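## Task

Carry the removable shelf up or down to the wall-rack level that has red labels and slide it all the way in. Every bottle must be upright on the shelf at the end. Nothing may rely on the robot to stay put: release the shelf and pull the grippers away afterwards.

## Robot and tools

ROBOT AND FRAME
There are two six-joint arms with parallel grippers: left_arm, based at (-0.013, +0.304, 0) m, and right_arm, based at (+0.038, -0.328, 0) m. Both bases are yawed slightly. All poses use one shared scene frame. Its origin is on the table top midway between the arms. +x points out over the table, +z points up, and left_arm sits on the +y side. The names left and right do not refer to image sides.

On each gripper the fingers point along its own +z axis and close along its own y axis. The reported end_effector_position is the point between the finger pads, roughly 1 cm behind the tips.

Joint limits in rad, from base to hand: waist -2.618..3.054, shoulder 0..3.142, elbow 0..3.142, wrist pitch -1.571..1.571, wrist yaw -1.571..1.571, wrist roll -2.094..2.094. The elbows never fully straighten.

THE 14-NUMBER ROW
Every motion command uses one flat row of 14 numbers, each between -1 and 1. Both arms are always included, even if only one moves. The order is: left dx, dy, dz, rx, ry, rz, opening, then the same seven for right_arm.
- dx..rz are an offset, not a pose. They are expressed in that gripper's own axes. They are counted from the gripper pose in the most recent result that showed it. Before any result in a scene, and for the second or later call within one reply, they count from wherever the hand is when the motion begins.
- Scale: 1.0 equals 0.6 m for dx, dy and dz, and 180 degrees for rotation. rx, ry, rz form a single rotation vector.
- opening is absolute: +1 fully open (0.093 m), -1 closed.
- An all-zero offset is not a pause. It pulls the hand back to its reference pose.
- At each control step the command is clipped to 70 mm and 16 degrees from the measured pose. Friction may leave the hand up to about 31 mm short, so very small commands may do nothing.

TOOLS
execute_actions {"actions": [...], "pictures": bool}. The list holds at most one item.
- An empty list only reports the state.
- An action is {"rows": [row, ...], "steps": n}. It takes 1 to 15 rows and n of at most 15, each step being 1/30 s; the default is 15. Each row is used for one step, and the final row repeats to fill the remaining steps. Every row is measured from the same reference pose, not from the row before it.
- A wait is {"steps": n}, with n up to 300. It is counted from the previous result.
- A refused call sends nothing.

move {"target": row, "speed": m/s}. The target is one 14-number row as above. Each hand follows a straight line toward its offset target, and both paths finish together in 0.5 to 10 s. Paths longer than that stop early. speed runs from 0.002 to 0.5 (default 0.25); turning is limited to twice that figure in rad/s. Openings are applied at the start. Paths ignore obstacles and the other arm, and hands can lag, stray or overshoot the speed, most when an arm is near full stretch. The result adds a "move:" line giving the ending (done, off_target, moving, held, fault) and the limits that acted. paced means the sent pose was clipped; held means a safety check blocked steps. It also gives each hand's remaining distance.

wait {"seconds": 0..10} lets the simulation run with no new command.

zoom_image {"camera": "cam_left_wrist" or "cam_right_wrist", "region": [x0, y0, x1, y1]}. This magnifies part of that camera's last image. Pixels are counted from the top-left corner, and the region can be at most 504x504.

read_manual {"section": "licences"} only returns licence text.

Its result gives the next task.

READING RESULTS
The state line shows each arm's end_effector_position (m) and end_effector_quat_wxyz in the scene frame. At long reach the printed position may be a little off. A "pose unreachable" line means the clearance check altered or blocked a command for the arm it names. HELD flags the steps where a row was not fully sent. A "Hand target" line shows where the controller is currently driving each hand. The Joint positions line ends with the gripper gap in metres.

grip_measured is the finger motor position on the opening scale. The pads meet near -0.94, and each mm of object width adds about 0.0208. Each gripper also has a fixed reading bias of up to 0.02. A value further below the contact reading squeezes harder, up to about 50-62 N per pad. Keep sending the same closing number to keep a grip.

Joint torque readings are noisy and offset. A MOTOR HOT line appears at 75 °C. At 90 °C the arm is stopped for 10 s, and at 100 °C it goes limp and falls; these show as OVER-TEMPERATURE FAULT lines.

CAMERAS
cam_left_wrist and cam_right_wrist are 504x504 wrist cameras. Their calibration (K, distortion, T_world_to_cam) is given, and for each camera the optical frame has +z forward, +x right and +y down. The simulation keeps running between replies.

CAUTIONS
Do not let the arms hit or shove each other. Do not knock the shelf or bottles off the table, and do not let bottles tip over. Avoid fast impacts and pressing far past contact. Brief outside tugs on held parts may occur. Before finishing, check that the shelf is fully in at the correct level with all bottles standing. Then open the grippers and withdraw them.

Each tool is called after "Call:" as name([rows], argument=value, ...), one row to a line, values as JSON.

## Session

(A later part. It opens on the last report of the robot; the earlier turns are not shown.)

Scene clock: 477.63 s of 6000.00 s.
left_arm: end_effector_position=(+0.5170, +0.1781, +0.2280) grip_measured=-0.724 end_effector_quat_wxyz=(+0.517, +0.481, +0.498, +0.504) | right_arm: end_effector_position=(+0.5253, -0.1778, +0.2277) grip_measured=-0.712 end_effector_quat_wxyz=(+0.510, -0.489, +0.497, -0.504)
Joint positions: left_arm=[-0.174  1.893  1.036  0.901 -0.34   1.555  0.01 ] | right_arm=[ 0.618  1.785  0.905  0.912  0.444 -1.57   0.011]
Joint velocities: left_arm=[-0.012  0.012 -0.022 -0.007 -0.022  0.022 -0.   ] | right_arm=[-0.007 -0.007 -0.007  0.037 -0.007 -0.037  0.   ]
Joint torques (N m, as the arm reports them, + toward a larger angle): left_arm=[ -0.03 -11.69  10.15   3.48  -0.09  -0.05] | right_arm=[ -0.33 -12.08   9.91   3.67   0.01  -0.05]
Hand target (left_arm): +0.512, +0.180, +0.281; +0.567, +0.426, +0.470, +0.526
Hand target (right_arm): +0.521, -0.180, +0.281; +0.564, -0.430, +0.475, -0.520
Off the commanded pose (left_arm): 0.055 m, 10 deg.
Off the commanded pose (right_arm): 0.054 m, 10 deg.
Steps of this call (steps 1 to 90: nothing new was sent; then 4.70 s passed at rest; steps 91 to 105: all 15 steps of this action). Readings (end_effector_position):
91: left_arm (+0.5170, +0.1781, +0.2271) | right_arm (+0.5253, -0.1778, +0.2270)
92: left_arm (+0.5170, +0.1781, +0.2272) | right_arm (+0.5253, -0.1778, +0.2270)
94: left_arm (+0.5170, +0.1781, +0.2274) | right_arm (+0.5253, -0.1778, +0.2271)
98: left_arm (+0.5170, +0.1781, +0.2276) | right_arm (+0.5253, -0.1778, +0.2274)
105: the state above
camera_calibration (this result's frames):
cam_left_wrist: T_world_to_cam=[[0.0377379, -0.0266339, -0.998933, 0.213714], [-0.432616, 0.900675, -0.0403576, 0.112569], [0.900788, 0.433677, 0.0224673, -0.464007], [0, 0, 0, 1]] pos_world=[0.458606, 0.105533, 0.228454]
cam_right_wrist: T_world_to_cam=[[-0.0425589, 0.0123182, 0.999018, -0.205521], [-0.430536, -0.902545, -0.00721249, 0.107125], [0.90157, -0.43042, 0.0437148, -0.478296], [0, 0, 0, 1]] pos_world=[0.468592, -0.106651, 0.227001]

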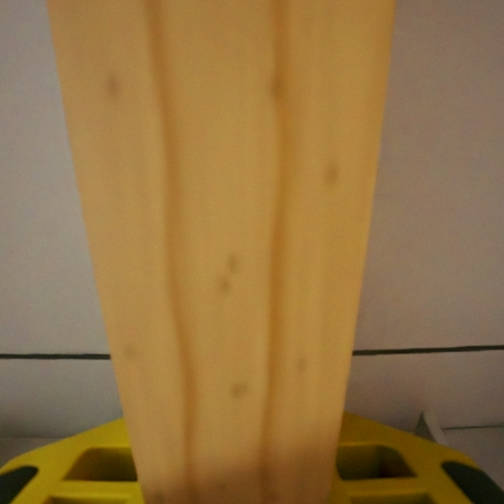

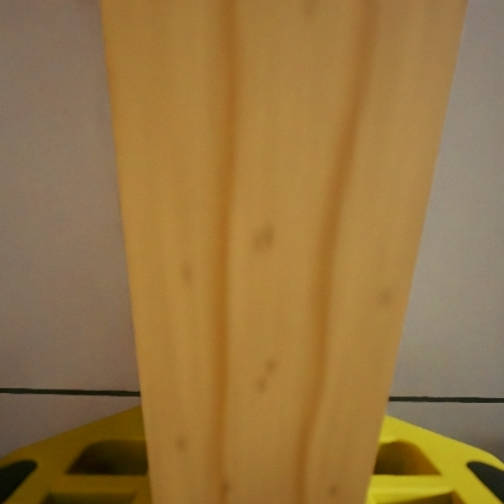

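Call:
execute_actions([
  {"rows": [[0,0.0925,0,-0.0518,0,-0.0183,-0.85, 0,-0.092,0,0.0502,0,0.0239,-0.85],[0,0.0937,0,-0.0527,0,-0.0186,-0.85, 0,-0.0931,0,0.0511,0,0.0243,-0.85],[0,0.0949,0,-0.0536,0,-0.0189,-0.85, 0,-0.0942,0,0.0519,0,0.0247,-0.85],[0,0.096,0,-0.0545,0,-0.0192,-0.85, 0,-0.0954,0,0.0528,0,0.0251,-0.85],[0,0.0972,0,-0.0554,0,-0.0195,-0.85, 0,-0.0965,0,0.0537,0,0.0255,-0.85],[0,0.0984,0,-0.0563,0,-0.0198,-0.85, 0,-0.0976,0,0.0545,0,0.0259,-0.85],[0,0.0995,0,-0.0572,0,-0.0202,-0.85, 0,-0.0988,0,0.0554,0,0.0263,-0.85],[0,0.1007,0,-0.0581,0,-0.0205,-0.85, 0,-0.0999,0,0.0563,0,0.0267,-0.85],[0,0.1019,0,-0.059,0,-0.0208,-0.85, 0,-0.101,0,0.0571,0,0.0271,-0.85],[0,0.103,0,-0.0599,0,-0.0211,-0.85, 0,-0.1022,0,0.058,0,0.0276,-0.85]], "steps": 15},
], pictures=false)

Scene clock: 489.53 s of 6000.00 s.
left_arm: end_effector_position=(+0.5168, +0.1782, +0.2319) grip_measured=-0.724 end_effector_quat_wxyz=(+0.521, +0.477, +0.494, +0.507) | right_arm: end_effector_position=(+0.5251, -0.1779, +0.2316) grip_measured=-0.712 end_effector_quat_wxyz=(+0.515, -0.484, +0.493, -0.507)
Joint positions: left_arm=[-0.174  1.893  1.036  0.918 -0.34   1.559  0.01 ] | right_arm=[ 0.618  1.785  0.905  0.929  0.444 -1.575  0.011]
Joint velocities: left_arm=[-0.002 -0.032  0.012  0.022 -0.051 -0.022 -0.001] | right_arm=[ 0.017 -0.002  0.002  0.051  0.007 -0.037  0.   ]
Joint torques (N m, as the arm reports them, + toward a larger angle): left_arm=[ -0.06 -11.65  10.38   3.52  -0.08  -0.08] | right_arm=[ -0.35 -12.05  10.13   3.73   0.     0.02]
Hand target (left_arm): +0.511, +0.180, +0.288; +0.575, +0.416, +0.465, +0.529
Hand target (right_arm): +0.520, -0.180, +0.287; +0.573, -0.420, +0.471, -0.522
Off the commanded pose (left_arm): 0.058 m, 11 deg.
Off the commanded pose (right_arm): 0.057 m, 11 deg.
Steps of this call (steps 1 to 90: nothing new was sent; then 8.40 s passed at rest; steps 91 to 105: all 15 steps of this action). Readings (end_effector_position):
91: left_arm (+0.5170, +0.1781, +0.2280) | right_arm (+0.5253, -0.1778, +0.2277)
92: left_arm (+0.5170, +0.1781, +0.2281) | right_arm (+0.5253, -0.1778, +0.2278)
94: left_arm (+0.5170, +0.1781, +0.2284) | right_arm (+0.5253, -0.1778, +0.2281)
98: left_arm (+0.5169, +0.1781, +0.2296) | right_arm (+0.5252, -0.1778, +0.2293)
105: the state above

Call:
execute_actions([
  {"rows": [[0,0.096,-0.008,-0.053,0,-0.0205,-0.85, 0.0017,-0.094,-0.0075,0.0507,0,0.0272,-0.85],[0,0.0965,-0.0113,-0.053,0,-0.0205,-0.85, 0.0017,-0.0945,-0.0108,0.0507,0,0.0272,-0.85],[0,0.097,-0.0146,-0.053,0,-0.0206,-0.85, 0.0017,-0.095,-0.0141,0.0507,0,0.0273,-0.85],[0,0.0975,-0.0179,-0.053,0,-0.0207,-0.85, 0.0017,-0.0955,-0.0174,0.0507,0,0.0274,-0.85],[0,0.098,-0.0212,-0.053,0,-0.0208,-0.85, 0.0017,-0.096,-0.0207,0.0507,0,0.0276,-0.85],[0,0.0985,-0.0245,-0.053,0,-0.0209,-0.85, 0.0017,-0.0965,-0.024,0.0507,0,0.0278,-0.85],[0,0.099,-0.0278,-0.053,0,-0.021,-0.85, 0.0017,-0.097,-0.0273,0.0507,0,0.028,-0.85],[0,0.0995,-0.0311,-0.053,0,-0.0211,-0.85, 0.0017,-0.0975,-0.0306,0.0507,0,0.0282,-0.85],[0,0.1,-0.0344,-0.053,0,-0.0212,-0.85, 0.0017,-0.098,-0.0339,0.0507,0,0.0284,-0.85],[0,0.1005,-0.0377,-0.053,0,-0.0213,-0.85, 0.0017,-0.0985,-0.0372,0.0507,0,0.0286,-0.85],[0,0.101,-0.041,-0.053,0,-0.0214,-0.85, 0.0017,-0.099,-0.0405,0.0507,0,0.0288,-0.85],[0,0.1015,-0.0443,-0.053,0,-0.0215,-0.85, 0.0017,-0.0995,-0.0438,0.0507,0,0.029,-0.85],[0,0.102,-0.0476,-0.053,0,-0.0216,-0.85, 0.0017,-0.1,-0.0471,0.0507,0,0.0291,-0.85],[0,0.1027,-0.0509,-0.053,0,-0.0217,-0.85, 0.0017,-0.1005,-0.0504,0.0507,0,0.0292,-0.85],[0,0.1033,-0.054,-0.053,0,-0.0218,-0.85, 0.0017,-0.101,-0.0538,0.0507,0,0.0293,-0.85]], "steps": 15},
])

Scene clock: 508.67 s of 6000.00 s.
left_arm: end_effector_position=(+0.4972, +0.1768, +0.2431) grip_measured=-0.724 end_effector_quat_wxyz=(+0.527, +0.473, +0.490, +0.509) | right_arm: end_effector_position=(+0.5042, -0.1793, +0.2439) grip_measured=-0.712 end_effector_quat_wxyz=(+0.519, -0.480, +0.490, -0.511)
Joint positions: left_arm=[-0.193  1.818  0.968  0.927 -0.354  1.562  0.01 ] | right_arm=[ 0.641  1.699  0.84   0.926  0.466 -1.583  0.011]
Joint velocities: left_arm=[-0.056 -0.203 -0.237  0.007 -0.066 -0.022 -0.002] | right_arm=[ 0.066 -0.178 -0.198 -0.11  -0.037 -0.051 -0.   ]
Joint torques (N m, as the arm reports them, + toward a larger angle): left_arm=[ -0.2  -11.86   7.99   3.48  -0.13  -0.13] | right_arm=[  0.3  -11.8    7.86   3.71  -0.01   0.13]
Hand target (left_arm): +0.482, +0.179, +0.291; +0.576, +0.416, +0.468, +0.526
Hand target (right_arm): +0.491, -0.181, +0.289; +0.574, -0.420, +0.476, -0.517
Off the commanded pose (left_arm): 0.052 m, 9 deg.
Off the commanded pose (right_arm): 0.049 m, 10 deg.
Steps of this call (steps 1 to 90: nothing new was sent; then 15.63 s passed at rest; steps 91 to 105: all 15 steps of this action). Readings (end_effector_position):
91: left_arm (+0.5168, +0.1782, +0.2325) | right_arm (+0.5250, -0.1779, +0.2325)
92: left_arm (+0.5168, +0.1782, +0.2325) | right_arm (+0.5248, -0.1780, +0.2332)
94: left_arm (+0.5164, +0.1779, +0.2341) | right_arm (+0.5239, -0.1785, +0.2352)
98: left_arm (+0.5109, +0.1768, +0.2392) | right_arm (+0.5180, -0.1794, +0.2402)
105: the state above
camera_calibration (this result's frames):
cam_left_wrist: T_world_to_cam=[[0.0691818, -0.0326915, -0.997068, 0.21447], [-0.426881, 0.902368, -0.0592058, 0.107228], [0.901658, 0.429725, 0.0484721, -0.452029], [0, 0, 0, 1]] pos_world=[0.438512, 0.1045, 0.2421]
cam_right_wrist: T_world_to_cam=[[-0.0738849, 0.00914013, 0.997225, -0.20686], [-0.430214, -0.902419, -0.0236036, 0.100675], [0.899698, -0.430764, 0.0706073, -0.466314], [0, 0, 0, 1]] pos_world=[0.447569, -0.10813, 0.241588]

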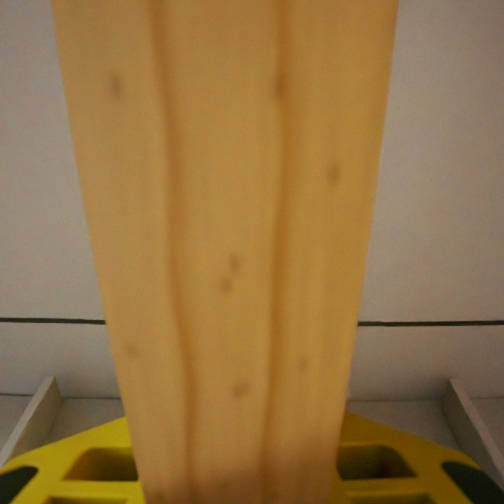

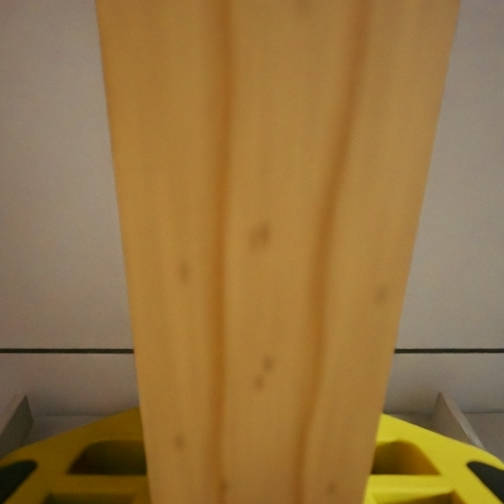

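Call:
execute_actions([
  {"rows": [[0.002,0.082,-0.0245,-0.046,0.001,-0.0213,-0.85, 0,-0.0765,-0.023,0.0427,0,0.0303,-0.85],[0.002,0.0819,-0.0277,-0.0456,0.001,-0.0213,-0.85, 0,-0.0764,-0.0262,0.0423,0,0.0303,-0.85],[0.002,0.0818,-0.031,-0.0452,0.001,-0.0212,-0.85, 0,-0.0762,-0.0294,0.0419,0,0.0302,-0.85],[0.0022,0.0817,-0.0342,-0.0448,0.001,-0.0212,-0.85, -0.0003,-0.0761,-0.0326,0.0415,0,0.0302,-0.85],[0.0023,0.0816,-0.0374,-0.0444,0.001,-0.0211,-0.85, -0.0005,-0.0759,-0.0358,0.0411,0,0.0301,-0.85],[0.0024,0.0815,-0.0407,-0.044,0.001,-0.0211,-0.85, -0.0007,-0.0758,-0.039,0.0408,0,0.03,-0.85],[0.0025,0.0814,-0.0439,-0.0436,0.001,-0.021,-0.85, -0.0009,-0.0756,-0.0422,0.0404,0,0.03,-0.85],[0.0027,0.0813,-0.0471,-0.0432,0.001,-0.021,-0.85, -0.001,-0.0755,-0.0454,0.04,0,0.0299,-0.85],[0.0028,0.0812,-0.0503,-0.0428,0.001,-0.0209,-0.85, -0.0012,-0.0753,-0.0486,0.0397,0,0.0299,-0.85],[0.0029,0.0811,-0.0536,-0.0424,0.001,-0.0208,-0.85, -0.0013,-0.0752,-0.0518,0.0393,0,0.0298,-0.85],[0.003,0.081,-0.0568,-0.042,0.001,-0.0208,-0.85, -0.0015,-0.075,-0.055,0.0389,0,0.0297,-0.85],[0.0032,0.0808,-0.06,-0.0416,0.001,-0.0207,-0.85, -0.0016,-0.0749,-0.0582,0.0386,0,0.0297,-0.85],[0.0033,0.0807,-0.0633,-0.0412,0.001,-0.0206,-0.85, -0.0018,-0.0748,-0.0614,0.0382,0,0.0296,-0.85],[0.0034,0.0806,-0.0665,-0.0408,0.001,-0.0206,-0.85, -0.0019,-0.0746,-0.0646,0.0378,0,0.0296,-0.85],[0.0035,0.0805,-0.0697,-0.0405,0.001,-0.0205,-0.85, -0.002,-0.0745,-0.0678,0.0375,0,0.0295,-0.85]], "steps": 15},
], pictures=false)

Scene clock: 530.83 s of 6000.00 s.
left_arm: end_effector_position=(+0.4673, +0.1774, +0.2449) grip_measured=-0.724 end_effector_quat_wxyz=(+0.525, +0.475, +0.491, +0.507) | right_arm: end_effector_position=(+0.4737, -0.1789, +0.2455) grip_measured=-0.712 end_effector_quat_wxyz=(+0.517, -0.482, +0.492, -0.509)
Joint positions: left_arm=[-0.222  1.713  0.855  0.929 -0.381  1.562  0.01 ] | right_arm=[ 0.688  1.594  0.741  0.913  0.514 -1.582  0.011]
Joint velocities: left_arm=[-0.061 -0.203 -0.198 -0.007 -0.037 -0.081 -0.002] | right_arm=[ 0.081 -0.198 -0.188 -0.11   0.066  0.007  0.   ]
Joint torques (N m, as the arm reports them, + toward a larger angle): left_arm=[ -0.46 -10.78   7.74   3.37  -0.17  -0.14] | right_arm=[  0.43 -10.61   7.86   3.55  -0.03   0.14]
Hand target (left_arm): +0.453, +0.180, +0.287; +0.571, +0.423, +0.474, +0.520
Hand target (right_arm): +0.462, -0.180, +0.285; +0.569, -0.427, +0.483, -0.511
Off the commanded pose (left_arm): 0.046 m, 9 deg.
Off the commanded pose (right_arm): 0.043 m, 9 deg.
Steps of this call (steps 1 to 90: nothing new was sent; then 18.67 s passed at rest; steps 91 to 105: all 15 steps of this action). Readings (end_effector_position):
91: left_arm (+0.4937, +0.1771, +0.2441) | right_arm (+0.5002, -0.1793, +0.2445)
92: left_arm (+0.4929, +0.1772, +0.2438) | right_arm (+0.4992, -0.1792, +0.2447)
94: left_arm (+0.4892, +0.1770, +0.2430) | right_arm (+0.4959, -0.1793, +0.2439)
98: left_arm (+0.4811, +0.1773, +0.2433) | right_arm (+0.4876, -0.1790, +0.2438)
105: the state above

Call:
execute_actions([
  {"rows": [[0.002,0.0716,-0.0245,-0.0405,0.0006,-0.0215,-0.85, 0.0005,-0.0668,-0.022,0.0373,-0.0008,0.0305,-0.85],[0.002,0.0714,-0.0284,-0.0401,0.0006,-0.0213,-0.85, 0.0004,-0.0665,-0.0257,0.037,-0.0008,0.0302,-0.85],[0.002,0.0712,-0.0323,-0.0397,0.0006,-0.0211,-0.85, 0.0003,-0.0663,-0.0293,0.0366,-0.0008,0.03,-0.85],[0.0021,0.071,-0.0362,-0.0393,0.0006,-0.0209,-0.85, 0.0002,-0.066,-0.033,0.0362,-0.0008,0.0297,-0.85],[0.0022,0.0708,-0.0402,-0.0389,0.0006,-0.0207,-0.85, 0.0001,-0.0657,-0.0366,0.0359,-0.0008,0.0295,-0.85],[0.0022,0.0707,-0.0441,-0.0385,0.0006,-0.0205,-0.85, 0,-0.0655,-0.0403,0.0355,-0.0008,0.0292,-0.85],[0.0023,0.0705,-0.048,-0.0381,0.0006,-0.0202,-0.85, 0,-0.0652,-0.0439,0.0351,-0.0008,0.029,-0.85],[0.0023,0.0703,-0.0519,-0.0377,0.0006,-0.02,-0.85, -0.0001,-0.0649,-0.0476,0.0348,-0.0008,0.0287,-0.85],[0.0024,0.0701,-0.0558,-0.0373,0.0006,-0.0198,-0.85, -0.0002,-0.0647,-0.0512,0.0344,-0.0008,0.0285,-0.85],[0.0024,0.0699,-0.0597,-0.0369,0.0006,-0.0196,-0.85, -0.0003,-0.0644,-0.0549,0.034,-0.0008,0.0282,-0.85],[0.0025,0.0697,-0.0636,-0.0365,0.0006,-0.0194,-0.85, -0.0004,-0.0641,-0.0585,0.0337,-0.0008,0.028,-0.85],[0.0025,0.0696,-0.0676,-0.0361,0.0006,-0.0192,-0.85, -0.0005,-0.0639,-0.0622,0.0333,-0.0008,0.0277,-0.85],[0.0026,0.0694,-0.0715,-0.0357,0.0006,-0.0189,-0.85, -0.0006,-0.0636,-0.0658,0.0329,-0.0008,0.0275,-0.85],[0.0026,0.0692,-0.0754,-0.0354,0.0006,-0.0187,-0.85, -0.0006,-0.0634,-0.0695,0.0326,-0.0008,0.0272,-0.85],[0.0027,0.069,-0.0793,-0.035,0.0006,-0.0185,-0.85, -0.0007,-0.0631,-0.0731,0.0322,-0.0008,0.027,-0.85]], "steps": 15},
], pictures=false)

Call:
wait(seconds=0.3)

Scene clock: 546.70 s of 6000.00 s.
left_arm: end_effector_position=(+0.4325, +0.1778, +0.2455) grip_measured=-0.724 end_effector_quat_wxyz=(+0.524, +0.476, +0.494, +0.505) | right_arm: end_effector_position=(+0.4400, -0.1783, +0.2457) grip_measured=-0.712 end_effector_quat_wxyz=(+0.516, -0.484, +0.494, -0.506)
Joint positions: left_arm=[-0.264  1.592  0.732  0.924 -0.425  1.561  0.01 ] | right_arm=[ 0.747  1.475  0.638  0.888  0.57  -1.579  0.011]
Joint velocities: left_arm=[-0.085 -0.271 -0.232 -0.066 -0.168 -0.007 -0.   ] | right_arm=[ 0.134 -0.242 -0.188 -0.066  0.022 -0.022  0.001]
Joint torques (N m, as the arm reports them, + toward a larger angle): left_arm=[-0.71 -9.85  7.73  3.18 -0.03 -0.07] | right_arm=[ 0.31 -9.17  7.84  3.48 -0.03  0.07]
Hand target (left_arm): +0.419, +0.180, +0.282; +0.565, +0.431, +0.478, +0.516
Hand target (right_arm): +0.429, -0.180, +0.280; +0.562, -0.435, +0.487, -0.507
Off the commanded pose (left_arm): 0.041 m, 7 deg.
Off the commanded pose (right_arm): 0.037 m, 8 deg.
Steps of this call (steps 1 to 90: nothing new was sent; then 12.37 s passed at rest; steps 91 to 105: all 15 steps of this action). Readings (end_effector_position):
91: left_arm (+0.4635, +0.1775, +0.2454) | right_arm (+0.4698, -0.1790, +0.2458)
92: left_arm (+0.4624, +0.1774, +0.2450) | right_arm (+0.4687, -0.1788, +0.2457)
94: left_arm (+0.4585, +0.1773, +0.2440) | right_arm (+0.4650, -0.1788, +0.2448)
98: left_arm (+0.4490, +0.1773, +0.2440) | right_arm (+0.4559, -0.1787, +0.2444)
105: the state above

Scene clock: 547.00 s of 6000.00 s.
left_arm: end_effector_position=(+0.4282, +0.1780, +0.2458) grip_measured=-0.724 end_effector_quat_wxyz=(+0.523, +0.476, +0.494, +0.505) | right_arm: end_effector_position=(+0.4360, -0.1781, +0.2458) grip_measured=-0.712 end_effector_quat_wxyz=(+0.515, -0.485, +0.494, -0.505)
Joint positions: left_arm=[-0.27   1.576  0.718  0.921 -0.433  1.562  0.01 ] | right_arm=[ 0.756  1.461  0.628  0.883  0.579 -1.579  0.011]
Joint velocities: left_arm=[ 0.002  0.007  0.002  0.022  0.007 -0.051 -0.   ] | right_arm=[ 0.012  0.007 -0.002  0.007  0.037 -0.022  0.   ]
Joint torques (N m, as the arm reports them, + toward a larger angle): left_arm=[-0.49 -9.57  7.71  3.23 -0.12 -0.1 ] | right_arm=[ 0.25 -8.99  7.86  3.44  0.05  0.07]
Hand target (left_arm): +0.419, +0.180, +0.282; +0.565, +0.431, +0.478, +0.516
Hand target (right_arm): +0.429, -0.180, +0.280; +0.562, -0.435, +0.487, -0.507
Off the commanded pose (left_arm): 0.039 m, 8 deg.
Off the commanded pose (right_arm): 0.036 m, 8 deg.
Steps of this call (steps 1 to 9: nothing new was sent). Readings (end_effector_position):
1: left_arm (+0.4305, +0.1779, +0.2454) | right_arm (+0.4381, -0.1783, +0.2457)
2: left_arm (+0.4291, +0.1779, +0.2458) | right_arm (+0.4367, -0.1782, +0.2458)
4: left_arm (+0.4282, +0.1779, +0.2462) | right_arm (+0.4359, -0.1781, +0.2462)
8: left_arm (+0.4282, +0.1780, +0.2458) | right_arm (+0.4360, -0.1781, +0.2458)
9: the state above
camera_calibration (this result's frames):
cam_left_wrist: T_world_to_cam=[[0.0537674, -0.0325399, -0.998023, 0.228761], [-0.428927, 0.901811, -0.052511, 0.0762341], [0.901737, 0.430903, 0.0345308, -0.387265], [0, 0, 0, 1]] pos_world=[0.369611, 0.105569, 0.245684]
cam_right_wrist: T_world_to_cam=[[-0.0567895, 0.00706885, 0.998361, -0.221969], [-0.428485, -0.90337, -0.0179771, 0.070138], [0.901763, -0.428803, 0.0543308, -0.401099], [0, 0, 0, 1]] pos_world=[0.379144, -0.107063, 0.244659]

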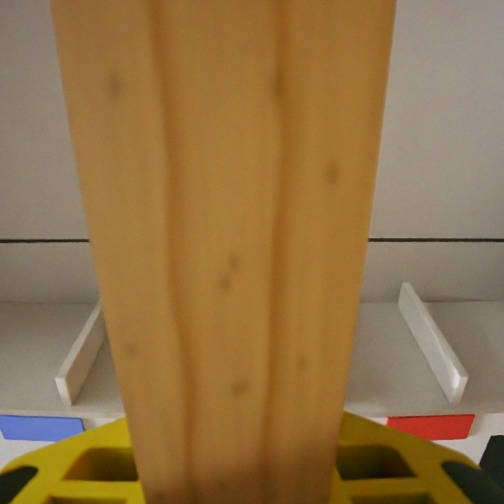

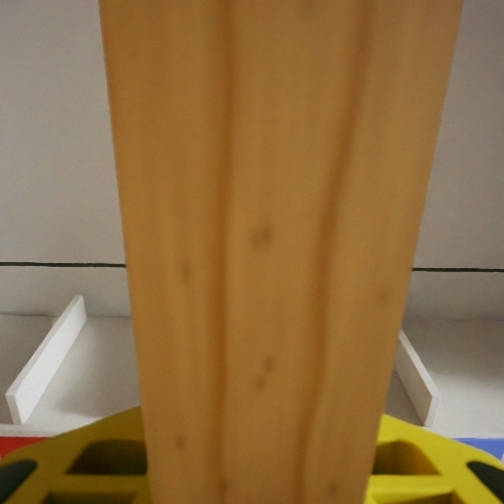

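Call:
execute_actions(actions=[])

Scene clock: 556.90 s of 6000.00 s.
left_arm: end_effector_position=(+0.4282, +0.1780, +0.2458) grip_measured=-0.724 end_effector_quat_wxyz=(+0.523, +0.476, +0.494, +0.505) | right_arm: end_effector_position=(+0.4360, -0.1781, +0.2458) grip_measured=-0.712 end_effector_quat_wxyz=(+0.515, -0.485, +0.494, -0.505)
Joint positions: left_arm=[-0.27   1.576  0.718  0.921 -0.433  1.562  0.01 ] | right_arm=[ 0.756  1.461  0.628  0.883  0.579 -1.579  0.011]
Joint velocities: left_arm=[-0.002 -0.002 -0.017 -0.037 -0.007 -0.007  0.   ] | right_arm=[-0.007 -0.012  0.007  0.051 -0.051 -0.007  0.   ]
Joint torques (N m, as the arm reports them, + toward a larger angle): left_arm=[-0.48 -9.59  7.72  3.23 -0.14 -0.09] | right_arm=[ 0.25 -8.99  7.85  3.44  0.05  0.07]
Hand target (left_arm): +0.419, +0.180, +0.282; +0.565, +0.431, +0.478, +0.516
Hand target (right_arm): +0.429, -0.180, +0.280; +0.562, -0.435, +0.487, -0.507
Off the commanded pose (left_arm): 0.039 m, 8 deg.
Off the commanded pose (right_arm): 0.036 m, 8 deg.
Steps of this call (steps 1 to 90: nothing new was sent; then 6.90 s passed at rest). Readings (end_effector_position):
1: left_arm (+0.4282, +0.1780, +0.2458) | right_arm (+0.4360, -0.1781, +0.2458)
2: left_arm (+0.4282, +0.1780, +0.2458) | right_arm (+0.4360, -0.1781, +0.2458)
4: left_arm (+0.4282, +0.1780, +0.2458) | right_arm (+0.4360, -0.1781, +0.2458)
8: left_arm (+0.4282, +0.1780, +0.2458) | right_arm (+0.4360, -0.1781, +0.2458)
90: the state above
camera_calibration (this result's frames):
cam_left_wrist: T_world_to_cam=[[0.0537674, -0.0325399, -0.998023, 0.228761], [-0.428927, 0.901811, -0.052511, 0.0762341], [0.901737, 0.430903, 0.0345308, -0.387265], [0, 0, 0, 1]] pos_world=[0.369611, 0.105569, 0.245684]
cam_right_wrist: T_world_to_cam=[[-0.0567895, 0.00706885, 0.998361, -0.221969], [-0.428485, -0.90337, -0.0179771, 0.070138], [0.901763, -0.428803, 0.0543308, -0.401099], [0, 0, 0, 1]] pos_world=[0.379144, -0.107063, 0.244659]

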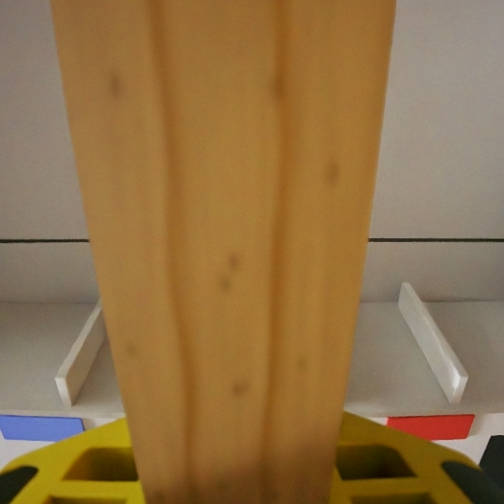

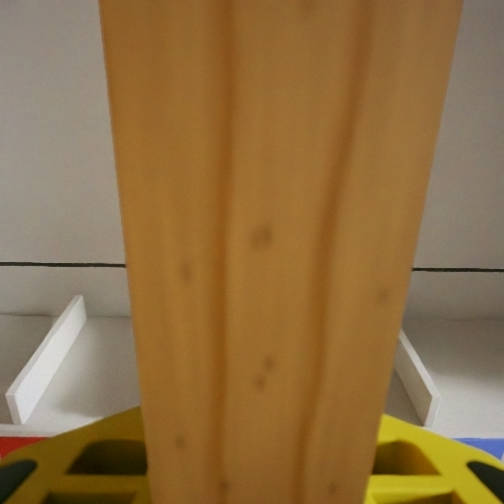

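Call:
execute_actions([
  {"rows": [[0.001,0.0579,-0.012,-0.0363,-0.0008,-0.0191,-0.85,0.002,-0.0542,-0.0094,0.0339,-0.0004,0.028,-0.85],[0.0012,0.0545,-0.0122,-0.0363,-0.0008,-0.0191,-0.85,0.0021,-0.0508,-0.0096,0.0339,-0.0004,0.028,-0.85],[0.0014,0.0512,-0.0124,-0.0363,-0.0008,-0.0191,-0.85,0.0022,-0.0475,-0.0097,0.0339,-0.0004,0.028,-0.85],[0.0015,0.0479,-0.0126,-0.0363,-0.0008,-0.0191,-0.85,0.0023,-0.0442,-0.0099,0.0339,-0.0004,0.028,-0.85],[0.0016,0.0446,-0.0128,-0.0363,-0.0008,-0.0191,-0.85,0.0023,-0.0409,-0.01,0.0339,-0.0004,0.028,-0.85],[0.0017,0.0412,-0.013,-0.0363,-0.0008,-0.0191,-0.85,0.0024,-0.0375,-0.0101,0.0339,-0.0004,0.028,-0.85],[0.0018,0.0379,-0.0132,-0.0363,-0.0008,-0.0191,-0.85,0.0025,-0.0342,-0.0103,0.0339,-0.0004,0.028,-0.85],[0.002,0.0346,-0.0133,-0.0363,-0.0008,-0.0191,-0.85,0.0025,-0.0309,-0.0104,0.0339,-0.0004,0.028,-0.85],[0.0021,0.0313,-0.0135,-0.0363,-0.0008,-0.0191,-0.85,0.0026,-0.0276,-0.0106,0.0339,-0.0004,0.028,-0.85],[0.0022,0.0279,-0.0137,-0.0363,-0.0008,-0.0191,-0.85,0.0027,-0.0242,-0.0107,0.0339,-0.0004,0.028,-0.85],[0.0023,0.0246,-0.0139,-0.0363,-0.0008,-0.0191,-0.85,0.0027,-0.0209,-0.0108,0.0339,-0.0004,0.028,-0.85],[0.0024,0.0213,-0.0141,-0.0363,-0.0008,-0.0191,-0.85,0.0028,-0.0176,-0.011,0.0339,-0.0004,0.028,-0.85],[0.0026,0.018,-0.0143,-0.0363,-0.0008,-0.0191,-0.85,0.0029,-0.0143,-0.0111,0.0339,-0.0004,0.028,-0.85],[0.0027,0.0146,-0.0145,-0.0363,-0.0008,-0.0191,-0.85,0.0029,-0.0109,-0.0113,0.0339,-0.0004,0.028,-0.85],[0.0028,0.0113,-0.0147,-0.0363,-0.0008,-0.0191,-0.85,0.003,-0.0076,-0.0114,0.0339,-0.0004,0.028,-0.85]], "steps": 15},
], pictures=false)

Scene clock: 576.90 s of 6000.00 s.
left_arm: end_effector_position=(+0.4217, +0.1783, +0.2277) grip_measured=-0.724 end_effector_quat_wxyz=(+0.519, +0.481, +0.496, +0.503) | right_arm: end_effector_position=(+0.4310, -0.1777, +0.2256) grip_measured=-0.712 end_effector_quat_wxyz=(+0.516, -0.488, +0.496, -0.500)
Joint positions: left_arm=[-0.277  1.595  0.663  0.983 -0.437  1.562  0.01 ] | right_arm=[ 0.764  1.495  0.571  0.963  0.579 -1.568  0.011]
Joint velocities: left_arm=[-0.012  0.173 -0.115  0.212 -0.037 -0.037  0.   ] | right_arm=[-0.002  0.193 -0.144  0.168 -0.007  0.022 -0.   ]
Joint torques (N m, as the arm reports them, + toward a larger angle): left_arm=[ 0.1  -6.54  7.22  3.46 -0.08 -0.13] | right_arm=[-0.35 -6.67  6.95  3.54  0.04  0.04]
Hand target (left_arm): +0.418, +0.181, +0.252; +0.562, +0.436, +0.481, +0.513
Hand target (right_arm): +0.428, -0.181, +0.249; +0.560, -0.438, +0.490, -0.504
Off the commanded pose (left_arm): 0.024 m, 8 deg.
Off the commanded pose (right_arm): 0.025 m, 8 deg.
Steps of this call (steps 1 to 90: nothing new was sent; then 16.50 s passed at rest; steps 91 to 105: all 15 steps of this action). Readings (end_effector_position):
91: left_arm (+0.4282, +0.1780, +0.2458) | right_arm (+0.4360, -0.1781, +0.2458)
92: left_arm (+0.4282, +0.1780, +0.2458) | right_arm (+0.4358, -0.1782, +0.2454)
94: left_arm (+0.4275, +0.1777, +0.2442) | right_arm (+0.4351, -0.1787, +0.2438)
98: left_arm (+0.4243, +0.1775, +0.2383) | right_arm (+0.4320, -0.1787, +0.2376)
105: the state above

Call:
execute_actions(actions=[], pictures=false)

Scene clock: 581.10 s of 6000.00 s.
left_arm: end_effector_position=(+0.4217, +0.1783, +0.2233) grip_measured=-0.724 end_effector_quat_wxyz=(+0.520, +0.480, +0.495, +0.503) | right_arm: end_effector_position=(+0.4310, -0.1777, +0.2211) grip_measured=-0.712 end_effector_quat_wxyz=(+0.517, -0.487, +0.496, -0.500)
Joint positions: left_arm=[-0.277  1.611  0.653  1.012 -0.437  1.562  0.01 ] | right_arm=[ 0.764  1.512  0.56   0.992  0.579 -1.566  0.011]
Joint velocities: left_arm=[-0.007 -0.022 -0.007 -0.095 -0.022  0.037  0.   ] | right_arm=[-0.012 -0.012 -0.002  0.022 -0.007 -0.022  0.001]
Joint torques (N m, as the arm reports them, + toward a larger angle): left_arm=[ 0.03 -7.12  7.23  3.56 -0.08 -0.16] | right_arm=[-0.38 -7.14  7.12  3.68  0.04  0.04]
Hand target (left_arm): +0.418, +0.181, +0.252; +0.562, +0.436, +0.481, +0.513
Hand target (right_arm): +0.428, -0.181, +0.249; +0.560, -0.438, +0.490, -0.504
Off the commanded pose (left_arm): 0.029 m, 8 deg.
Off the commanded pose (right_arm): 0.029 m, 8 deg.
Steps of this call (steps 1 to 90: nothing new was sent; then 1.20 s passed at rest). Readings (end_effector_position):
1: left_arm (+0.4218, +0.1783, +0.2254) | right_arm (+0.4310, -0.1777, +0.2234)
2: left_arm (+0.4218, +0.1782, +0.2233) | right_arm (+0.4311, -0.1776, +0.2212)
4: left_arm (+0.4218, +0.1782, +0.2208) | right_arm (+0.4310, -0.1777, +0.2186)
8: left_arm (+0.4218, +0.1783, +0.2222) | right_arm (+0.4310, -0.1777, +0.2199)
90: the state above

Call:
execute_actions([
  {"rows": [[0.0012,0.0459,-0.0022,-0.0395,0,-0.0204,-0.85,0.0026,-0.0465,-0.0018,0.0362,0.0015,0.0257,-0.85],[0.0013,0.0428,-0.0024,-0.0395,0,-0.0204,-0.85,0.0027,-0.0436,-0.0019,0.0362,0.0015,0.0257,-0.85],[0.0014,0.0392,-0.0025,-0.0395,0,-0.0204,-0.85,0.0028,-0.0402,-0.002,0.0362,0.0015,0.0257,-0.85],[0.0015,0.0351,-0.0028,-0.0395,0,-0.0204,-0.85,0.0029,-0.0363,-0.0021,0.0362,0.0015,0.0257,-0.85],[0.0017,0.031,-0.003,-0.0395,0,-0.0204,-0.85,0.003,-0.0324,-0.0023,0.0362,0.0015,0.0257,-0.85],[0.0018,0.0268,-0.0032,-0.0395,0,-0.0204,-0.85,0.0031,-0.0286,-0.0024,0.0362,0.0015,0.0257,-0.85],[0.0019,0.0227,-0.0034,-0.0395,0,-0.0204,-0.85,0.0032,-0.0247,-0.0025,0.0362,0.0015,0.0257,-0.85],[0.0021,0.0186,-0.0036,-0.0395,0,-0.0204,-0.85,0.0033,-0.0208,-0.0027,0.0362,0.0015,0.0257,-0.85],[0.0022,0.0145,-0.0038,-0.0395,0,-0.0204,-0.85,0.0034,-0.0169,-0.0028,0.0362,0.0015,0.0257,-0.85],[0.0023,0.0103,-0.004,-0.0395,0,-0.0204,-0.85,0.0035,-0.0131,-0.0029,0.0362,0.0015,0.0257,-0.85],[0.0025,0.0062,-0.0042,-0.0395,0,-0.0204,-0.85,0.0036,-0.0092,-0.0031,0.0362,0.0015,0.0257,-0.85],[0.0026,0.0026,-0.0044,-0.0395,0,-0.0204,-0.85,0.0037,-0.0058,-0.0032,0.0362,0.0015,0.0257,-0.85],[0.0027,-0.0005,-0.0045,-0.0395,0,-0.0204,-0.85,0.0037,-0.0029,-0.0033,0.0362,0.0015,0.0257,-0.85],[0.0028,-0.0026,-0.0046,-0.0395,0,-0.0204,-0.85,0.0038,-0.001,-0.0034,0.0362,0.0015,0.0257,-0.85],[0.0028,-0.0036,-0.0047,-0.0395,0,-0.0204,-0.85,0.0038,0.0,-0.0034,0.0362,0.0015,0.0257,-0.85]], "steps": 15},
], pictures=false)

Call:
execute_actions([
  {"steps": 20},
], pictures=true)

Scene clock: 606.90 s of 6000.00 s.
left_arm: end_effector_position=(+0.4217, +0.1773, +0.1915) grip_measured=-0.724 end_effector_quat_wxyz=(+0.517, +0.485, +0.499, +0.499) | right_arm: end_effector_position=(+0.4311, -0.1778, +0.1903) grip_measured=-0.712 end_effector_quat_wxyz=(+0.511, -0.493, +0.499, -0.497)
Joint positions: left_arm=[-0.28   1.71   0.608  1.137 -0.439  1.554  0.01 ] | right_arm=[ 0.764  1.612  0.512  1.118  0.58  -1.561  0.011]
Joint velocities: left_arm=[-0.012  0.193 -0.085  0.256 -0.037  0.066 -0.001] | right_arm=[-0.002  0.183 -0.081  0.242 -0.081  0.037 -0.001]
Joint torques (N m, as the arm reports them, + toward a larger angle): left_arm=[ 0.31 -7.52  6.13  3.59 -0.1  -0.02] | right_arm=[-0.4  -7.53  6.18  3.69  0.04 -0.01]
Hand target (left_arm): +0.417, +0.181, +0.221; +0.562, +0.435, +0.481, +0.513
Hand target (right_arm): +0.428, -0.181, +0.220; +0.560, -0.439, +0.491, -0.503
Off the commanded pose (left_arm): 0.030 m, 9 deg.
Off the commanded pose (right_arm): 0.031 m, 9 deg.
Steps of this call (steps 1 to 90: nothing new was sent; then 22.30 s passed at rest; steps 91 to 105: all 15 steps of this action). Readings (end_effector_position):
91: left_arm (+0.4217, +0.1781, +0.2237) | right_arm (+0.4310, -0.1777, +0.2212)
92: left_arm (+0.4217, +0.1780, +0.2240) | right_arm (+0.4311, -0.1776, +0.2213)
94: left_arm (+0.4223, +0.1779, +0.2237) | right_arm (+0.4315, -0.1774, +0.2211)
98: left_arm (+0.4221, +0.1779, +0.2138) | right_arm (+0.4313, -0.1777, +0.2114)
105: the state above

Scene clock: 607.57 s of 6000.00 s.
left_arm: end_effector_position=(+0.4214, +0.1773, +0.1931) grip_measured=-0.724 end_effector_quat_wxyz=(+0.522, +0.479, +0.495, +0.502) | right_arm: end_effector_position=(+0.4308, -0.1776, +0.1919) grip_measured=-0.712 end_effector_quat_wxyz=(+0.516, -0.488, +0.495, -0.500)
Joint positions: left_arm=[-0.28   1.72   0.603  1.172 -0.439  1.559  0.01 ] | right_arm=[ 0.764  1.623  0.508  1.154  0.58  -1.57   0.011]
Joint velocities: left_arm=[-0.007 -0.007  0.002  0.037  0.081 -0.066  0.   ] | right_arm=[ 0.012  0.002 -0.002 -0.066  0.022 -0.037  0.001]
Joint torques (N m, as the arm reports them, + toward a larger angle): left_arm=[ 0.26 -7.39  6.24  3.57 -0.05 -0.14] | right_arm=[-0.45 -7.51  6.14  3.67  0.03  0.08]
Hand target (left_arm): +0.417, +0.181, +0.221; +0.562, +0.435, +0.481, +0.513
Hand target (right_arm): +0.428, -0.181, +0.220; +0.559, -0.439, +0.491, -0.503
Off the commanded pose (left_arm): 0.028 m, 8 deg.
Off the commanded pose (right_arm): 0.029 m, 8 deg.
Steps of this call (steps 1 to 20: nothing new was sent). Readings (end_effector_position):
1: left_arm (+0.4218, +0.1773, +0.1898) | right_arm (+0.4311, -0.1777, +0.1887)
2: left_arm (+0.4217, +0.1773, +0.1888) | right_arm (+0.4310, -0.1776, +0.1878)
4: left_arm (+0.4215, +0.1772, +0.1892) | right_arm (+0.4309, -0.1775, +0.1881)
8: left_arm (+0.4214, +0.1772, +0.1919) | right_arm (+0.4308, -0.1776, +0.1907)
20: the state above
camera_calibration (this result's frames):
cam_left_wrist: T_world_to_cam=[[0.0462382, -0.0327239, -0.998394, 0.179836], [-0.425704, 0.903517, -0.0493296, 0.0688647], [0.90368, 0.427302, 0.0278463, -0.377839], [0, 0, 0, 1]] pos_world=[0.362446, 0.105116, 0.193465]
cam_right_wrist: T_world_to_cam=[[-0.0472311, 0.00379751, 0.998877, -0.173234], [-0.42178, -0.906548, -0.016497, 0.0637004], [0.905467, -0.422085, 0.044419, -0.391775], [0, 0, 0, 1]] pos_world=[0.373425, -0.106957, 0.191493]

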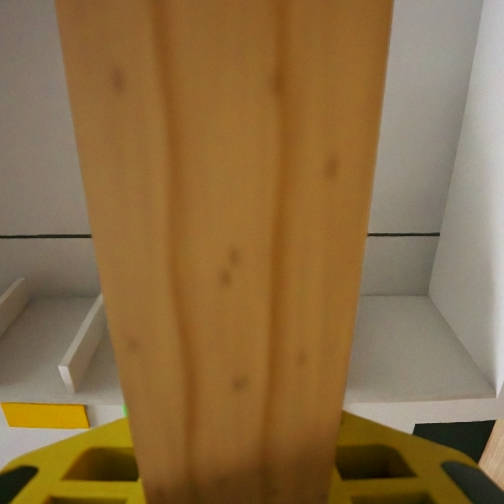

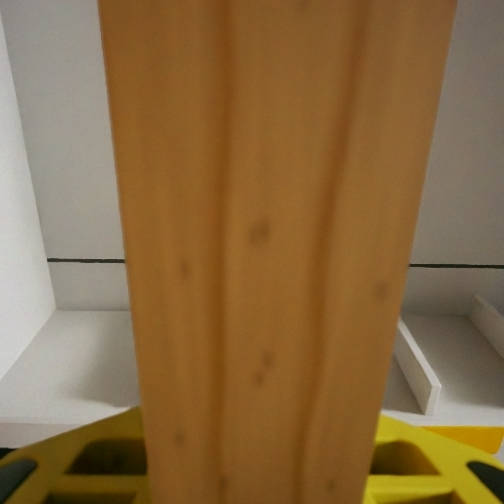

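Call:
execute_actions([
  {"rows": [[0.0027,0.0466,0.0002,-0.0388,0.0004,-0.019,-0.85,0.0029,-0.0485,0.0003,0.0365,0.0019,0.0266,-0.85],[0.0027,0.0465,0.0029,-0.0388,0.0004,-0.019,-0.85,0.0029,-0.0485,0.0028,0.0365,0.0019,0.0266,-0.85],[0.0028,0.0463,0.006,-0.0388,0.0004,-0.019,-0.85,0.003,-0.0484,0.0057,0.0365,0.0019,0.0266,-0.85],[0.0028,0.0461,0.0096,-0.0388,0.0004,-0.019,-0.85,0.003,-0.0483,0.009,0.0365,0.0019,0.0266,-0.85],[0.0028,0.0459,0.0132,-0.0388,0.0004,-0.019,-0.85,0.003,-0.0481,0.0123,0.0365,0.0019,0.0266,-0.85],[0.0028,0.0458,0.0168,-0.0388,0.0004,-0.019,-0.85,0.0031,-0.048,0.0157,0.0365,0.0019,0.0266,-0.85],[0.0028,0.0456,0.0204,-0.0388,0.0004,-0.019,-0.85,0.0031,-0.0479,0.019,0.0365,0.0019,0.0266,-0.85],[0.0029,0.0454,0.024,-0.0388,0.0004,-0.019,-0.85,0.0031,-0.0478,0.0223,0.0365,0.0019,0.0266,-0.85],[0.0029,0.0452,0.0276,-0.0388,0.0004,-0.019,-0.85,0.0032,-0.0477,0.0256,0.0365,0.0019,0.0266,-0.85],[0.0029,0.045,0.0312,-0.0388,0.0004,-0.019,-0.85,0.0032,-0.0476,0.029,0.0365,0.0019,0.0266,-0.85],[0.0029,0.0448,0.0348,-0.0388,0.0004,-0.019,-0.85,0.0032,-0.0475,0.0323,0.0365,0.0019,0.0266,-0.85],[0.003,0.0447,0.0379,-0.0388,0.0004,-0.019,-0.85,0.0033,-0.0474,0.0352,0.0365,0.0019,0.0266,-0.85],[0.003,0.0445,0.0406,-0.0388,0.0004,-0.019,-0.85,0.0033,-0.0473,0.0377,0.0365,0.0019,0.0266,-0.85],[0.003,0.0444,0.0424,-0.0388,0.0004,-0.019,-0.85,0.0033,-0.0472,0.0394,0.0365,0.0019,0.0266,-0.85],[0.003,0.0444,0.0433,-0.0388,0.0004,-0.019,-0.85,0.0033,-0.0472,0.0402,0.0365,0.0019,0.0266,-0.85]], "steps": 15},
], pictures=false)

Call:
execute_actions([
  {"steps": 20},
], pictures=true)

Scene clock: 629.90 s of 6000.00 s.
left_arm: end_effector_position=(+0.4334, +0.1773, +0.1789) grip_measured=-0.724 end_effector_quat_wxyz=(+0.518, +0.482, +0.501, +0.498) | right_arm: end_effector_position=(+0.4424, -0.1774, +0.1797) grip_measured=-0.712 end_effector_quat_wxyz=(+0.510, -0.494, +0.498, -0.498)
Joint positions: left_arm=[-0.264  1.793  0.635  1.194 -0.424  1.547  0.01 ] | right_arm=[ 0.742  1.69   0.535  1.173  0.559 -1.565  0.011]
Joint velocities: left_arm=[ 0.056  0.105  0.159 -0.037  0.095 -0.007  0.001] | right_arm=[-0.076  0.085  0.149 -0.022 -0.066 -0.007  0.   ]
Joint torques (N m, as the arm reports them, + toward a larger angle): left_arm=[ 1.18 -7.44  9.83  3.37  0.12  0.05] | right_arm=[-1.83 -7.92  9.21  3.61 -0.06  0.04]
Hand target (left_arm): +0.442, +0.181, +0.220; +0.563, +0.433, +0.478, +0.517
Hand target (right_arm): +0.450, -0.181, +0.220; +0.561, -0.437, +0.487, -0.507
Off the commanded pose (left_arm): 0.044 m, 9 deg.
Off the commanded pose (right_arm): 0.043 m, 9 deg.
Steps of this call (steps 1 to 90: nothing new was sent; then 18.83 s passed at rest; steps 91 to 105: all 15 steps of this action). Readings (end_effector_position):
91: left_arm (+0.4213, +0.1773, +0.1934) | right_arm (+0.4308, -0.1776, +0.1922)
92: left_arm (+0.4214, +0.1772, +0.1932) | right_arm (+0.4308, -0.1775, +0.1923)
94: left_arm (+0.4219, +0.1771, +0.1919) | right_arm (+0.4312, -0.1773, +0.1912)
98: left_arm (+0.4237, +0.1775, +0.1837) | right_arm (+0.4330, -0.1772, +0.1840)
105: the state above

Scene clock: 630.57 s of 6000.00 s.
left_arm: end_effector_position=(+0.4355, +0.1774, +0.1805) grip_measured=-0.724 end_effector_quat_wxyz=(+0.519, +0.482, +0.500, +0.499) | right_arm: end_effector_position=(+0.4445, -0.1774, +0.1813) grip_measured=-0.712 end_effector_quat_wxyz=(+0.511, -0.493, +0.497, -0.499)
Joint positions: left_arm=[-0.261  1.797  0.644  1.194 -0.421  1.549  0.01 ] | right_arm=[ 0.738  1.693  0.543  1.173  0.554 -1.567  0.011]
Joint velocities: left_arm=[-0.002  0.007 -0.012 -0.081 -0.051  0.037  0.   ] | right_arm=[ 0.012  0.002  0.002 -0.037 -0.037  0.081  0.   ]
Joint torques (N m, as the arm reports them, + toward a larger angle): left_arm=[ 1.31 -7.58 10.16  3.39  0.1  -0.02] | right_arm=[-1.87 -7.8   9.29  3.6  -0.12  0.04]
Hand target (left_arm): +0.442, +0.181, +0.220; +0.563, +0.433, +0.478, +0.517
Hand target (right_arm): +0.450, -0.182, +0.220; +0.561, -0.437, +0.487, -0.507
Off the commanded pose (left_arm): 0.042 m, 8 deg.
Off the commanded pose (right_arm): 0.041 m, 9 deg.
Steps of this call (steps 1 to 20: nothing new was sent). Readings (end_effector_position):
1: left_arm (+0.4345, +0.1773, +0.1797) | right_arm (+0.4435, -0.1775, +0.1803)
2: left_arm (+0.4352, +0.1773, +0.1802) | right_arm (+0.4442, -0.1774, +0.1808)
4: left_arm (+0.4355, +0.1774, +0.1805) | right_arm (+0.4445, -0.1774, +0.1813)
8: left_arm (+0.4355, +0.1774, +0.1805) | right_arm (+0.4445, -0.1774, +0.1813)
20: the state above
camera_calibration (this result's frames):
cam_left_wrist: T_world_to_cam=[[0.0334664, -0.0353526, -0.998814, 0.172664], [-0.426995, 0.903069, -0.0462707, 0.074253], [0.903635, 0.428037, 0.0151272, -0.388137], [0, 0, 0, 1]] pos_world=[0.376661, 0.105185, 0.181766]
cam_right_wrist: T_world_to_cam=[[-0.0338914, 0.0107287, 0.999368, -0.166752], [-0.422214, -0.906484, -0.00458692, 0.0675513], [0.905862, -0.422103, 0.0352518, -0.402165], [0, 0, 0, 1]] pos_world=[0.387176, -0.106732, 0.181134]

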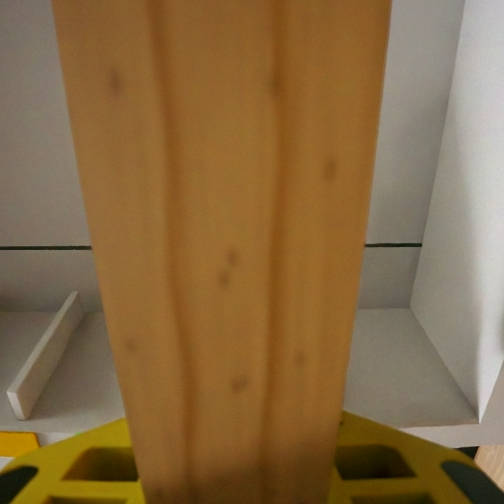

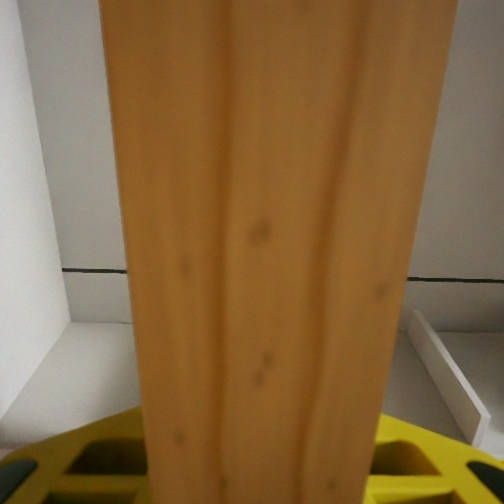

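Call:
execute_actions([
  {"rows": [[0.0018,0.0672,0.0163,-0.0434,-0.0005,-0.0185,-0.85,0.0034,-0.066,0.0136,0.0406,0.0016,0.0288,-0.85],[0.0018,0.068,0.0179,-0.0434,-0.0005,-0.0185,-0.85,0.0034,-0.0668,0.0151,0.0406,0.0016,0.0288,-0.85],[0.0017,0.0689,0.0194,-0.0434,-0.0005,-0.0185,-0.85,0.0034,-0.0676,0.0167,0.0406,0.0016,0.0288,-0.85],[0.0017,0.0698,0.021,-0.0434,-0.0005,-0.0185,-0.85,0.0034,-0.0684,0.0182,0.0406,0.0016,0.0288,-0.85],[0.0017,0.0707,0.0225,-0.0434,-0.0005,-0.0185,-0.85,0.0034,-0.0692,0.0197,0.0406,0.0016,0.0288,-0.85],[0.0016,0.0715,0.024,-0.0434,-0.0005,-0.0185,-0.85,0.0033,-0.07,0.0212,0.0406,0.0016,0.0288,-0.85],[0.0016,0.0724,0.0256,-0.0434,-0.0005,-0.0185,-0.85,0.0033,-0.0708,0.0227,0.0406,0.0016,0.0288,-0.85],[0.0016,0.0733,0.0271,-0.0434,-0.0005,-0.0185,-0.85,0.0033,-0.0716,0.0243,0.0406,0.0016,0.0288,-0.85],[0.0015,0.0741,0.0287,-0.0434,-0.0005,-0.0185,-0.85,0.0033,-0.0724,0.0258,0.0406,0.0016,0.0288,-0.85],[0.0015,0.075,0.0302,-0.0434,-0.0005,-0.0185,-0.85,0.0033,-0.0732,0.0273,0.0406,0.0016,0.0288,-0.85]], "steps": 15},
], pictures=false)

Call:
execute_actions([
  {"steps": 15},
], pictures=false)

Scene clock: 655.80 s of 6000.00 s.
left_arm: end_effector_position=(+0.4426, +0.1774, +0.1898) grip_measured=-0.724 end_effector_quat_wxyz=(+0.523, +0.477, +0.495, +0.503) | right_arm: end_effector_position=(+0.4515, -0.1774, +0.1902) grip_measured=-0.712 end_effector_quat_wxyz=(+0.515, -0.488, +0.494, -0.502)
Joint positions: left_arm=[-0.252  1.797  0.678  1.177 -0.412  1.556  0.01 ] | right_arm=[ 0.726  1.693  0.574  1.16   0.543 -1.573  0.011]
Joint velocities: left_arm=[ 0.002 -0.017  0.002 -0.022  0.037 -0.022 -0.001] | right_arm=[ 0.002 -0.007  0.017  0.037 -0.066  0.022 -0.001]
Joint torques (N m, as the arm reports them, + toward a larger angle): left_arm=[ 1.1  -7.24 10.53  3.24  0.11 -0.09] | right_arm=[-1.74 -7.66  9.57  3.43 -0.1   0.13]
Hand target (left_arm): +0.449, +0.180, +0.225; +0.565, +0.433, +0.477, +0.516
Hand target (right_arm): +0.458, -0.181, +0.225; +0.561, -0.437, +0.487, -0.507
Off the commanded pose (left_arm): 0.037 m, 8 deg.
Off the commanded pose (right_arm): 0.036 m, 8 deg.
Steps of this call (steps 1 to 90: nothing new was sent; then 21.73 s passed at rest; steps 91 to 105: all 15 steps of this action). Readings (end_effector_position):
91: left_arm (+0.4355, +0.1774, +0.1805) | right_arm (+0.4445, -0.1774, +0.1813)
92: left_arm (+0.4355, +0.1774, +0.1805) | right_arm (+0.4445, -0.1774, +0.1813)
94: left_arm (+0.4355, +0.1774, +0.1805) | right_arm (+0.4445, -0.1774, +0.1813)
98: left_arm (+0.4375, +0.1772, +0.1825) | right_arm (+0.4465, -0.1776, +0.1831)
105: the state above

Scene clock: 656.30 s of 6000.00 s.
left_arm: end_effector_position=(+0.4427, +0.1774, +0.1891) grip_measured=-0.724 end_effector_quat_wxyz=(+0.522, +0.479, +0.496, +0.503) | right_arm: end_effector_position=(+0.4516, -0.1776, +0.1895) grip_measured=-0.712 end_effector_quat_wxyz=(+0.514, -0.489, +0.495, -0.502)
Joint positions: left_arm=[-0.252  1.797  0.678  1.173 -0.412  1.556  0.01 ] | right_arm=[ 0.725  1.693  0.574  1.157  0.543 -1.573  0.011]
Joint velocities: left_arm=[-0.012  0.007 -0.007 -0.066 -0.066 -0.066 -0.002] | right_arm=[ 0.017 -0.007 -0.002 -0.007  0.051  0.007 -0.001]
Joint torques (N m, as the arm reports them, + toward a larger angle): left_arm=[ 1.16 -7.27 10.46  3.27  0.12 -0.11] | right_arm=[-1.74 -7.65  9.64  3.44 -0.12  0.12]
Hand target (left_arm): +0.449, +0.180, +0.225; +0.565, +0.433, +0.477, +0.516
Hand target (right_arm): +0.458, -0.181, +0.225; +0.561, -0.437, +0.488, -0.507
Off the commanded pose (left_arm): 0.038 m, 8 deg.
Off the commanded pose (right_arm): 0.037 m, 8 deg.
Steps of this call (steps 1 to 15: nothing new was sent). Readings (end_effector_position):
1: left_arm (+0.4427, +0.1774, +0.1897) | right_arm (+0.4516, -0.1776, +0.1901)
2: left_arm (+0.4427, +0.1774, +0.1896) | right_arm (+0.4516, -0.1776, +0.1899)
4: left_arm (+0.4427, +0.1774, +0.1892) | right_arm (+0.4516, -0.1776, +0.1895)
8: left_arm (+0.4427, +0.1774, +0.1891) | right_arm (+0.4516, -0.1776, +0.1895)
15: the state above

Call:
execute_actions([
  {"rows": [[0.0022,0.0607,0.021,-0.0389,-0.0002,-0.0191,-0.85,0.003,-0.0595,0.0184,0.0367,0.001,0.0282,-0.85],[0.0022,0.0605,0.0245,-0.0389,-0.0002,-0.0191,-0.85,0.003,-0.0594,0.0219,0.0367,0.001,0.0282,-0.85],[0.0022,0.0603,0.0283,-0.0389,-0.0002,-0.0191,-0.85,0.003,-0.0593,0.0257,0.0367,0.001,0.0282,-0.85],[0.0022,0.0601,0.0321,-0.0389,-0.0002,-0.0191,-0.85,0.0031,-0.0592,0.0295,0.0367,0.001,0.0282,-0.85],[0.0022,0.0599,0.0359,-0.0389,-0.0002,-0.0191,-0.85,0.0031,-0.059,0.0333,0.0367,0.001,0.0282,-0.85],[0.0022,0.0597,0.0397,-0.0389,-0.0002,-0.0191,-0.85,0.0031,-0.0589,0.0371,0.0367,0.001,0.0282,-0.85],[0.0022,0.0595,0.0435,-0.0389,-0.0002,-0.0191,-0.85,0.0031,-0.0588,0.0409,0.0367,0.001,0.0282,-0.85],[0.0023,0.0594,0.0473,-0.0389,-0.0002,-0.0191,-0.85,0.0032,-0.0587,0.0447,0.0367,0.001,0.0282,-0.85],[0.0023,0.0592,0.0511,-0.0389,-0.0002,-0.0191,-0.85,0.0032,-0.0586,0.0485,0.0367,0.001,0.0282,-0.85],[0.0023,0.059,0.0549,-0.0389,-0.0002,-0.0191,-0.85,0.0032,-0.0584,0.0523,0.0367,0.001,0.0282,-0.85],[0.0023,0.0588,0.0587,-0.0389,-0.0002,-0.0191,-0.85,0.0032,-0.0583,0.0561,0.0367,0.001,0.0282,-0.85],[0.0023,0.0586,0.0625,-0.0389,-0.0002,-0.0191,-0.85,0.0033,-0.0582,0.0599,0.0367,0.001,0.0282,-0.85],[0.0023,0.0584,0.066,-0.0389,-0.0002,-0.0191,-0.85,0.0033,-0.0581,0.0634,0.0367,0.001,0.0282,-0.85],[0.0023,0.0583,0.0685,-0.0389,-0.0002,-0.0191,-0.85,0.0033,-0.058,0.0659,0.0367,0.001,0.0282,-0.85]], "steps": 15},
], pictures=false)

Call:
execute_actions([
  {"steps": 15},
], pictures=true)

Scene clock: 671.13 s of 6000.00 s.
left_arm: end_effector_position=(+0.4701, +0.1773, +0.1864) grip_measured=-0.724 end_effector_quat_wxyz=(+0.521, +0.479, +0.497, +0.502) | right_arm: end_effector_position=(+0.4789, -0.1776, +0.1869) grip_measured=-0.712 end_effector_quat_wxyz=(+0.512, -0.490, +0.496, -0.502)
Joint positions: left_arm=[-0.22   1.878  0.783  1.145 -0.381  1.553  0.01 ] | right_arm=[ 0.68   1.775  0.668  1.14   0.5   -1.571  0.011]
Joint velocities: left_arm=[ 0.037  0.139  0.173 -0.037  0.095  0.007 -0.002] | right_arm=[-0.076  0.12   0.164 -0.095 -0.007 -0.022 -0.   ]
Joint torques (N m, as the arm reports them, + toward a larger angle): left_arm=[ 1.   -8.72 10.34  3.32  0.11 -0.14] | right_arm=[-1.53 -9.19  9.52  3.46 -0.08  0.15]
Hand target (left_arm): +0.478, +0.181, +0.225; +0.564, +0.433, +0.477, +0.516
Hand target (right_arm): +0.487, -0.181, +0.225; +0.561, -0.437, +0.486, -0.507
Off the commanded pose (left_arm): 0.041 m, 8 deg.
Off the commanded pose (right_arm): 0.040 m, 9 deg.
Steps of this call (steps 1 to 90: nothing new was sent; then 11.33 s passed at rest; steps 91 to 105: all 15 steps of this action). Readings (end_effector_position):
91: left_arm (+0.4427, +0.1774, +0.1890) | right_arm (+0.4516, -0.1775, +0.1895)
92: left_arm (+0.4429, +0.1774, +0.1888) | right_arm (+0.4519, -0.1776, +0.1891)
94: left_arm (+0.4457, +0.1774, +0.1882) | right_arm (+0.4547, -0.1775, +0.1885)
98: left_arm (+0.4548, +0.1774, +0.1870) | right_arm (+0.4636, -0.1776, +0.1877)
105: the state above

Scene clock: 671.63 s of 6000.00 s.
left_arm: end_effector_position=(+0.4722, +0.1775, +0.1848) grip_measured=-0.724 end_effector_quat_wxyz=(+0.519, +0.481, +0.498, +0.501) | right_arm: end_effector_position=(+0.4810, -0.1775, +0.1853) grip_measured=-0.712 end_effector_quat_wxyz=(+0.511, -0.492, +0.497, -0.501)
Joint positions: left_arm=[-0.217  1.885  0.791  1.138 -0.378  1.551  0.01 ] | right_arm=[ 0.677  1.782  0.675  1.133  0.495 -1.569  0.011]
Joint velocities: left_arm=[-0.007 -0.017 -0.012  0.007 -0.037 -0.007  0.001] | right_arm=[ 0.002 -0.012 -0.002 -0.066 -0.11  -0.022 -0.001]
Joint torques (N m, as the arm reports them, + toward a larger angle): left_arm=[ 1.08 -8.66 10.72  3.28  0.1  -0.11] | right_arm=[-1.62 -9.07  9.82  3.47 -0.12  0.13]
Hand target (left_arm): +0.478, +0.181, +0.225; +0.564, +0.433, +0.477, +0.517
Hand target (right_arm): +0.487, -0.181, +0.225; +0.561, -0.437, +0.486, -0.507
Off the commanded pose (left_arm): 0.042 m, 8 deg.
Off the commanded pose (right_arm): 0.041 m, 9 deg.
Steps of this call (steps 1 to 15: nothing new was sent). Readings (end_effector_position):
1: left_arm (+0.4714, +0.1774, +0.1860) | right_arm (+0.4801, -0.1775, +0.1865)
2: left_arm (+0.4720, +0.1774, +0.1858) | right_arm (+0.4808, -0.1776, +0.1863)
4: left_arm (+0.4722, +0.1775, +0.1852) | right_arm (+0.4810, -0.1775, +0.1857)
8: left_arm (+0.4722, +0.1775, +0.1849) | right_arm (+0.4810, -0.1775, +0.1853)
15: the state above
camera_calibration (this result's frames):
cam_left_wrist: T_world_to_cam=[[0.0377259, -0.0332197, -0.998736, 0.173375], [-0.427935, 0.902629, -0.0461877, 0.0905675], [0.903022, 0.429137, 0.0198366, -0.422206], [0, 0, 0, 1]] pos_world=[0.413478, 0.105195, 0.185714]
cam_right_wrist: T_world_to_cam=[[-0.0378855, 0.011662, 0.999214, -0.167381], [-0.424658, -0.905337, -0.00553476, 0.0843982], [0.904561, -0.424534, 0.0392515, -0.435964], [0, 0, 0, 1]] pos_world=[0.423855, -0.106721, 0.184829]

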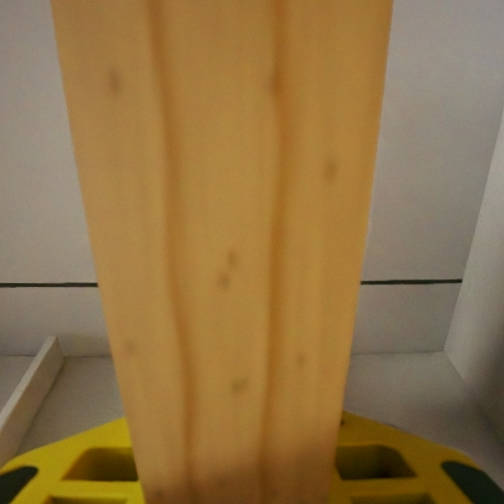

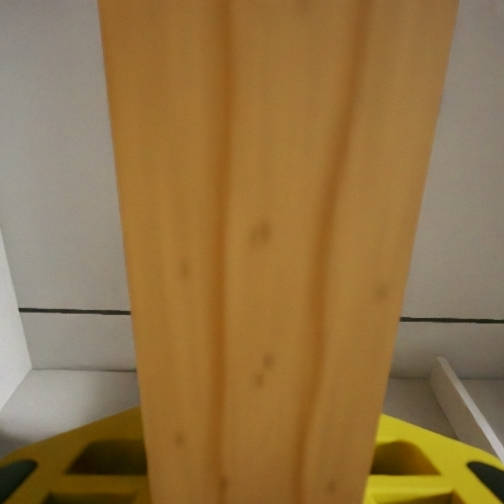

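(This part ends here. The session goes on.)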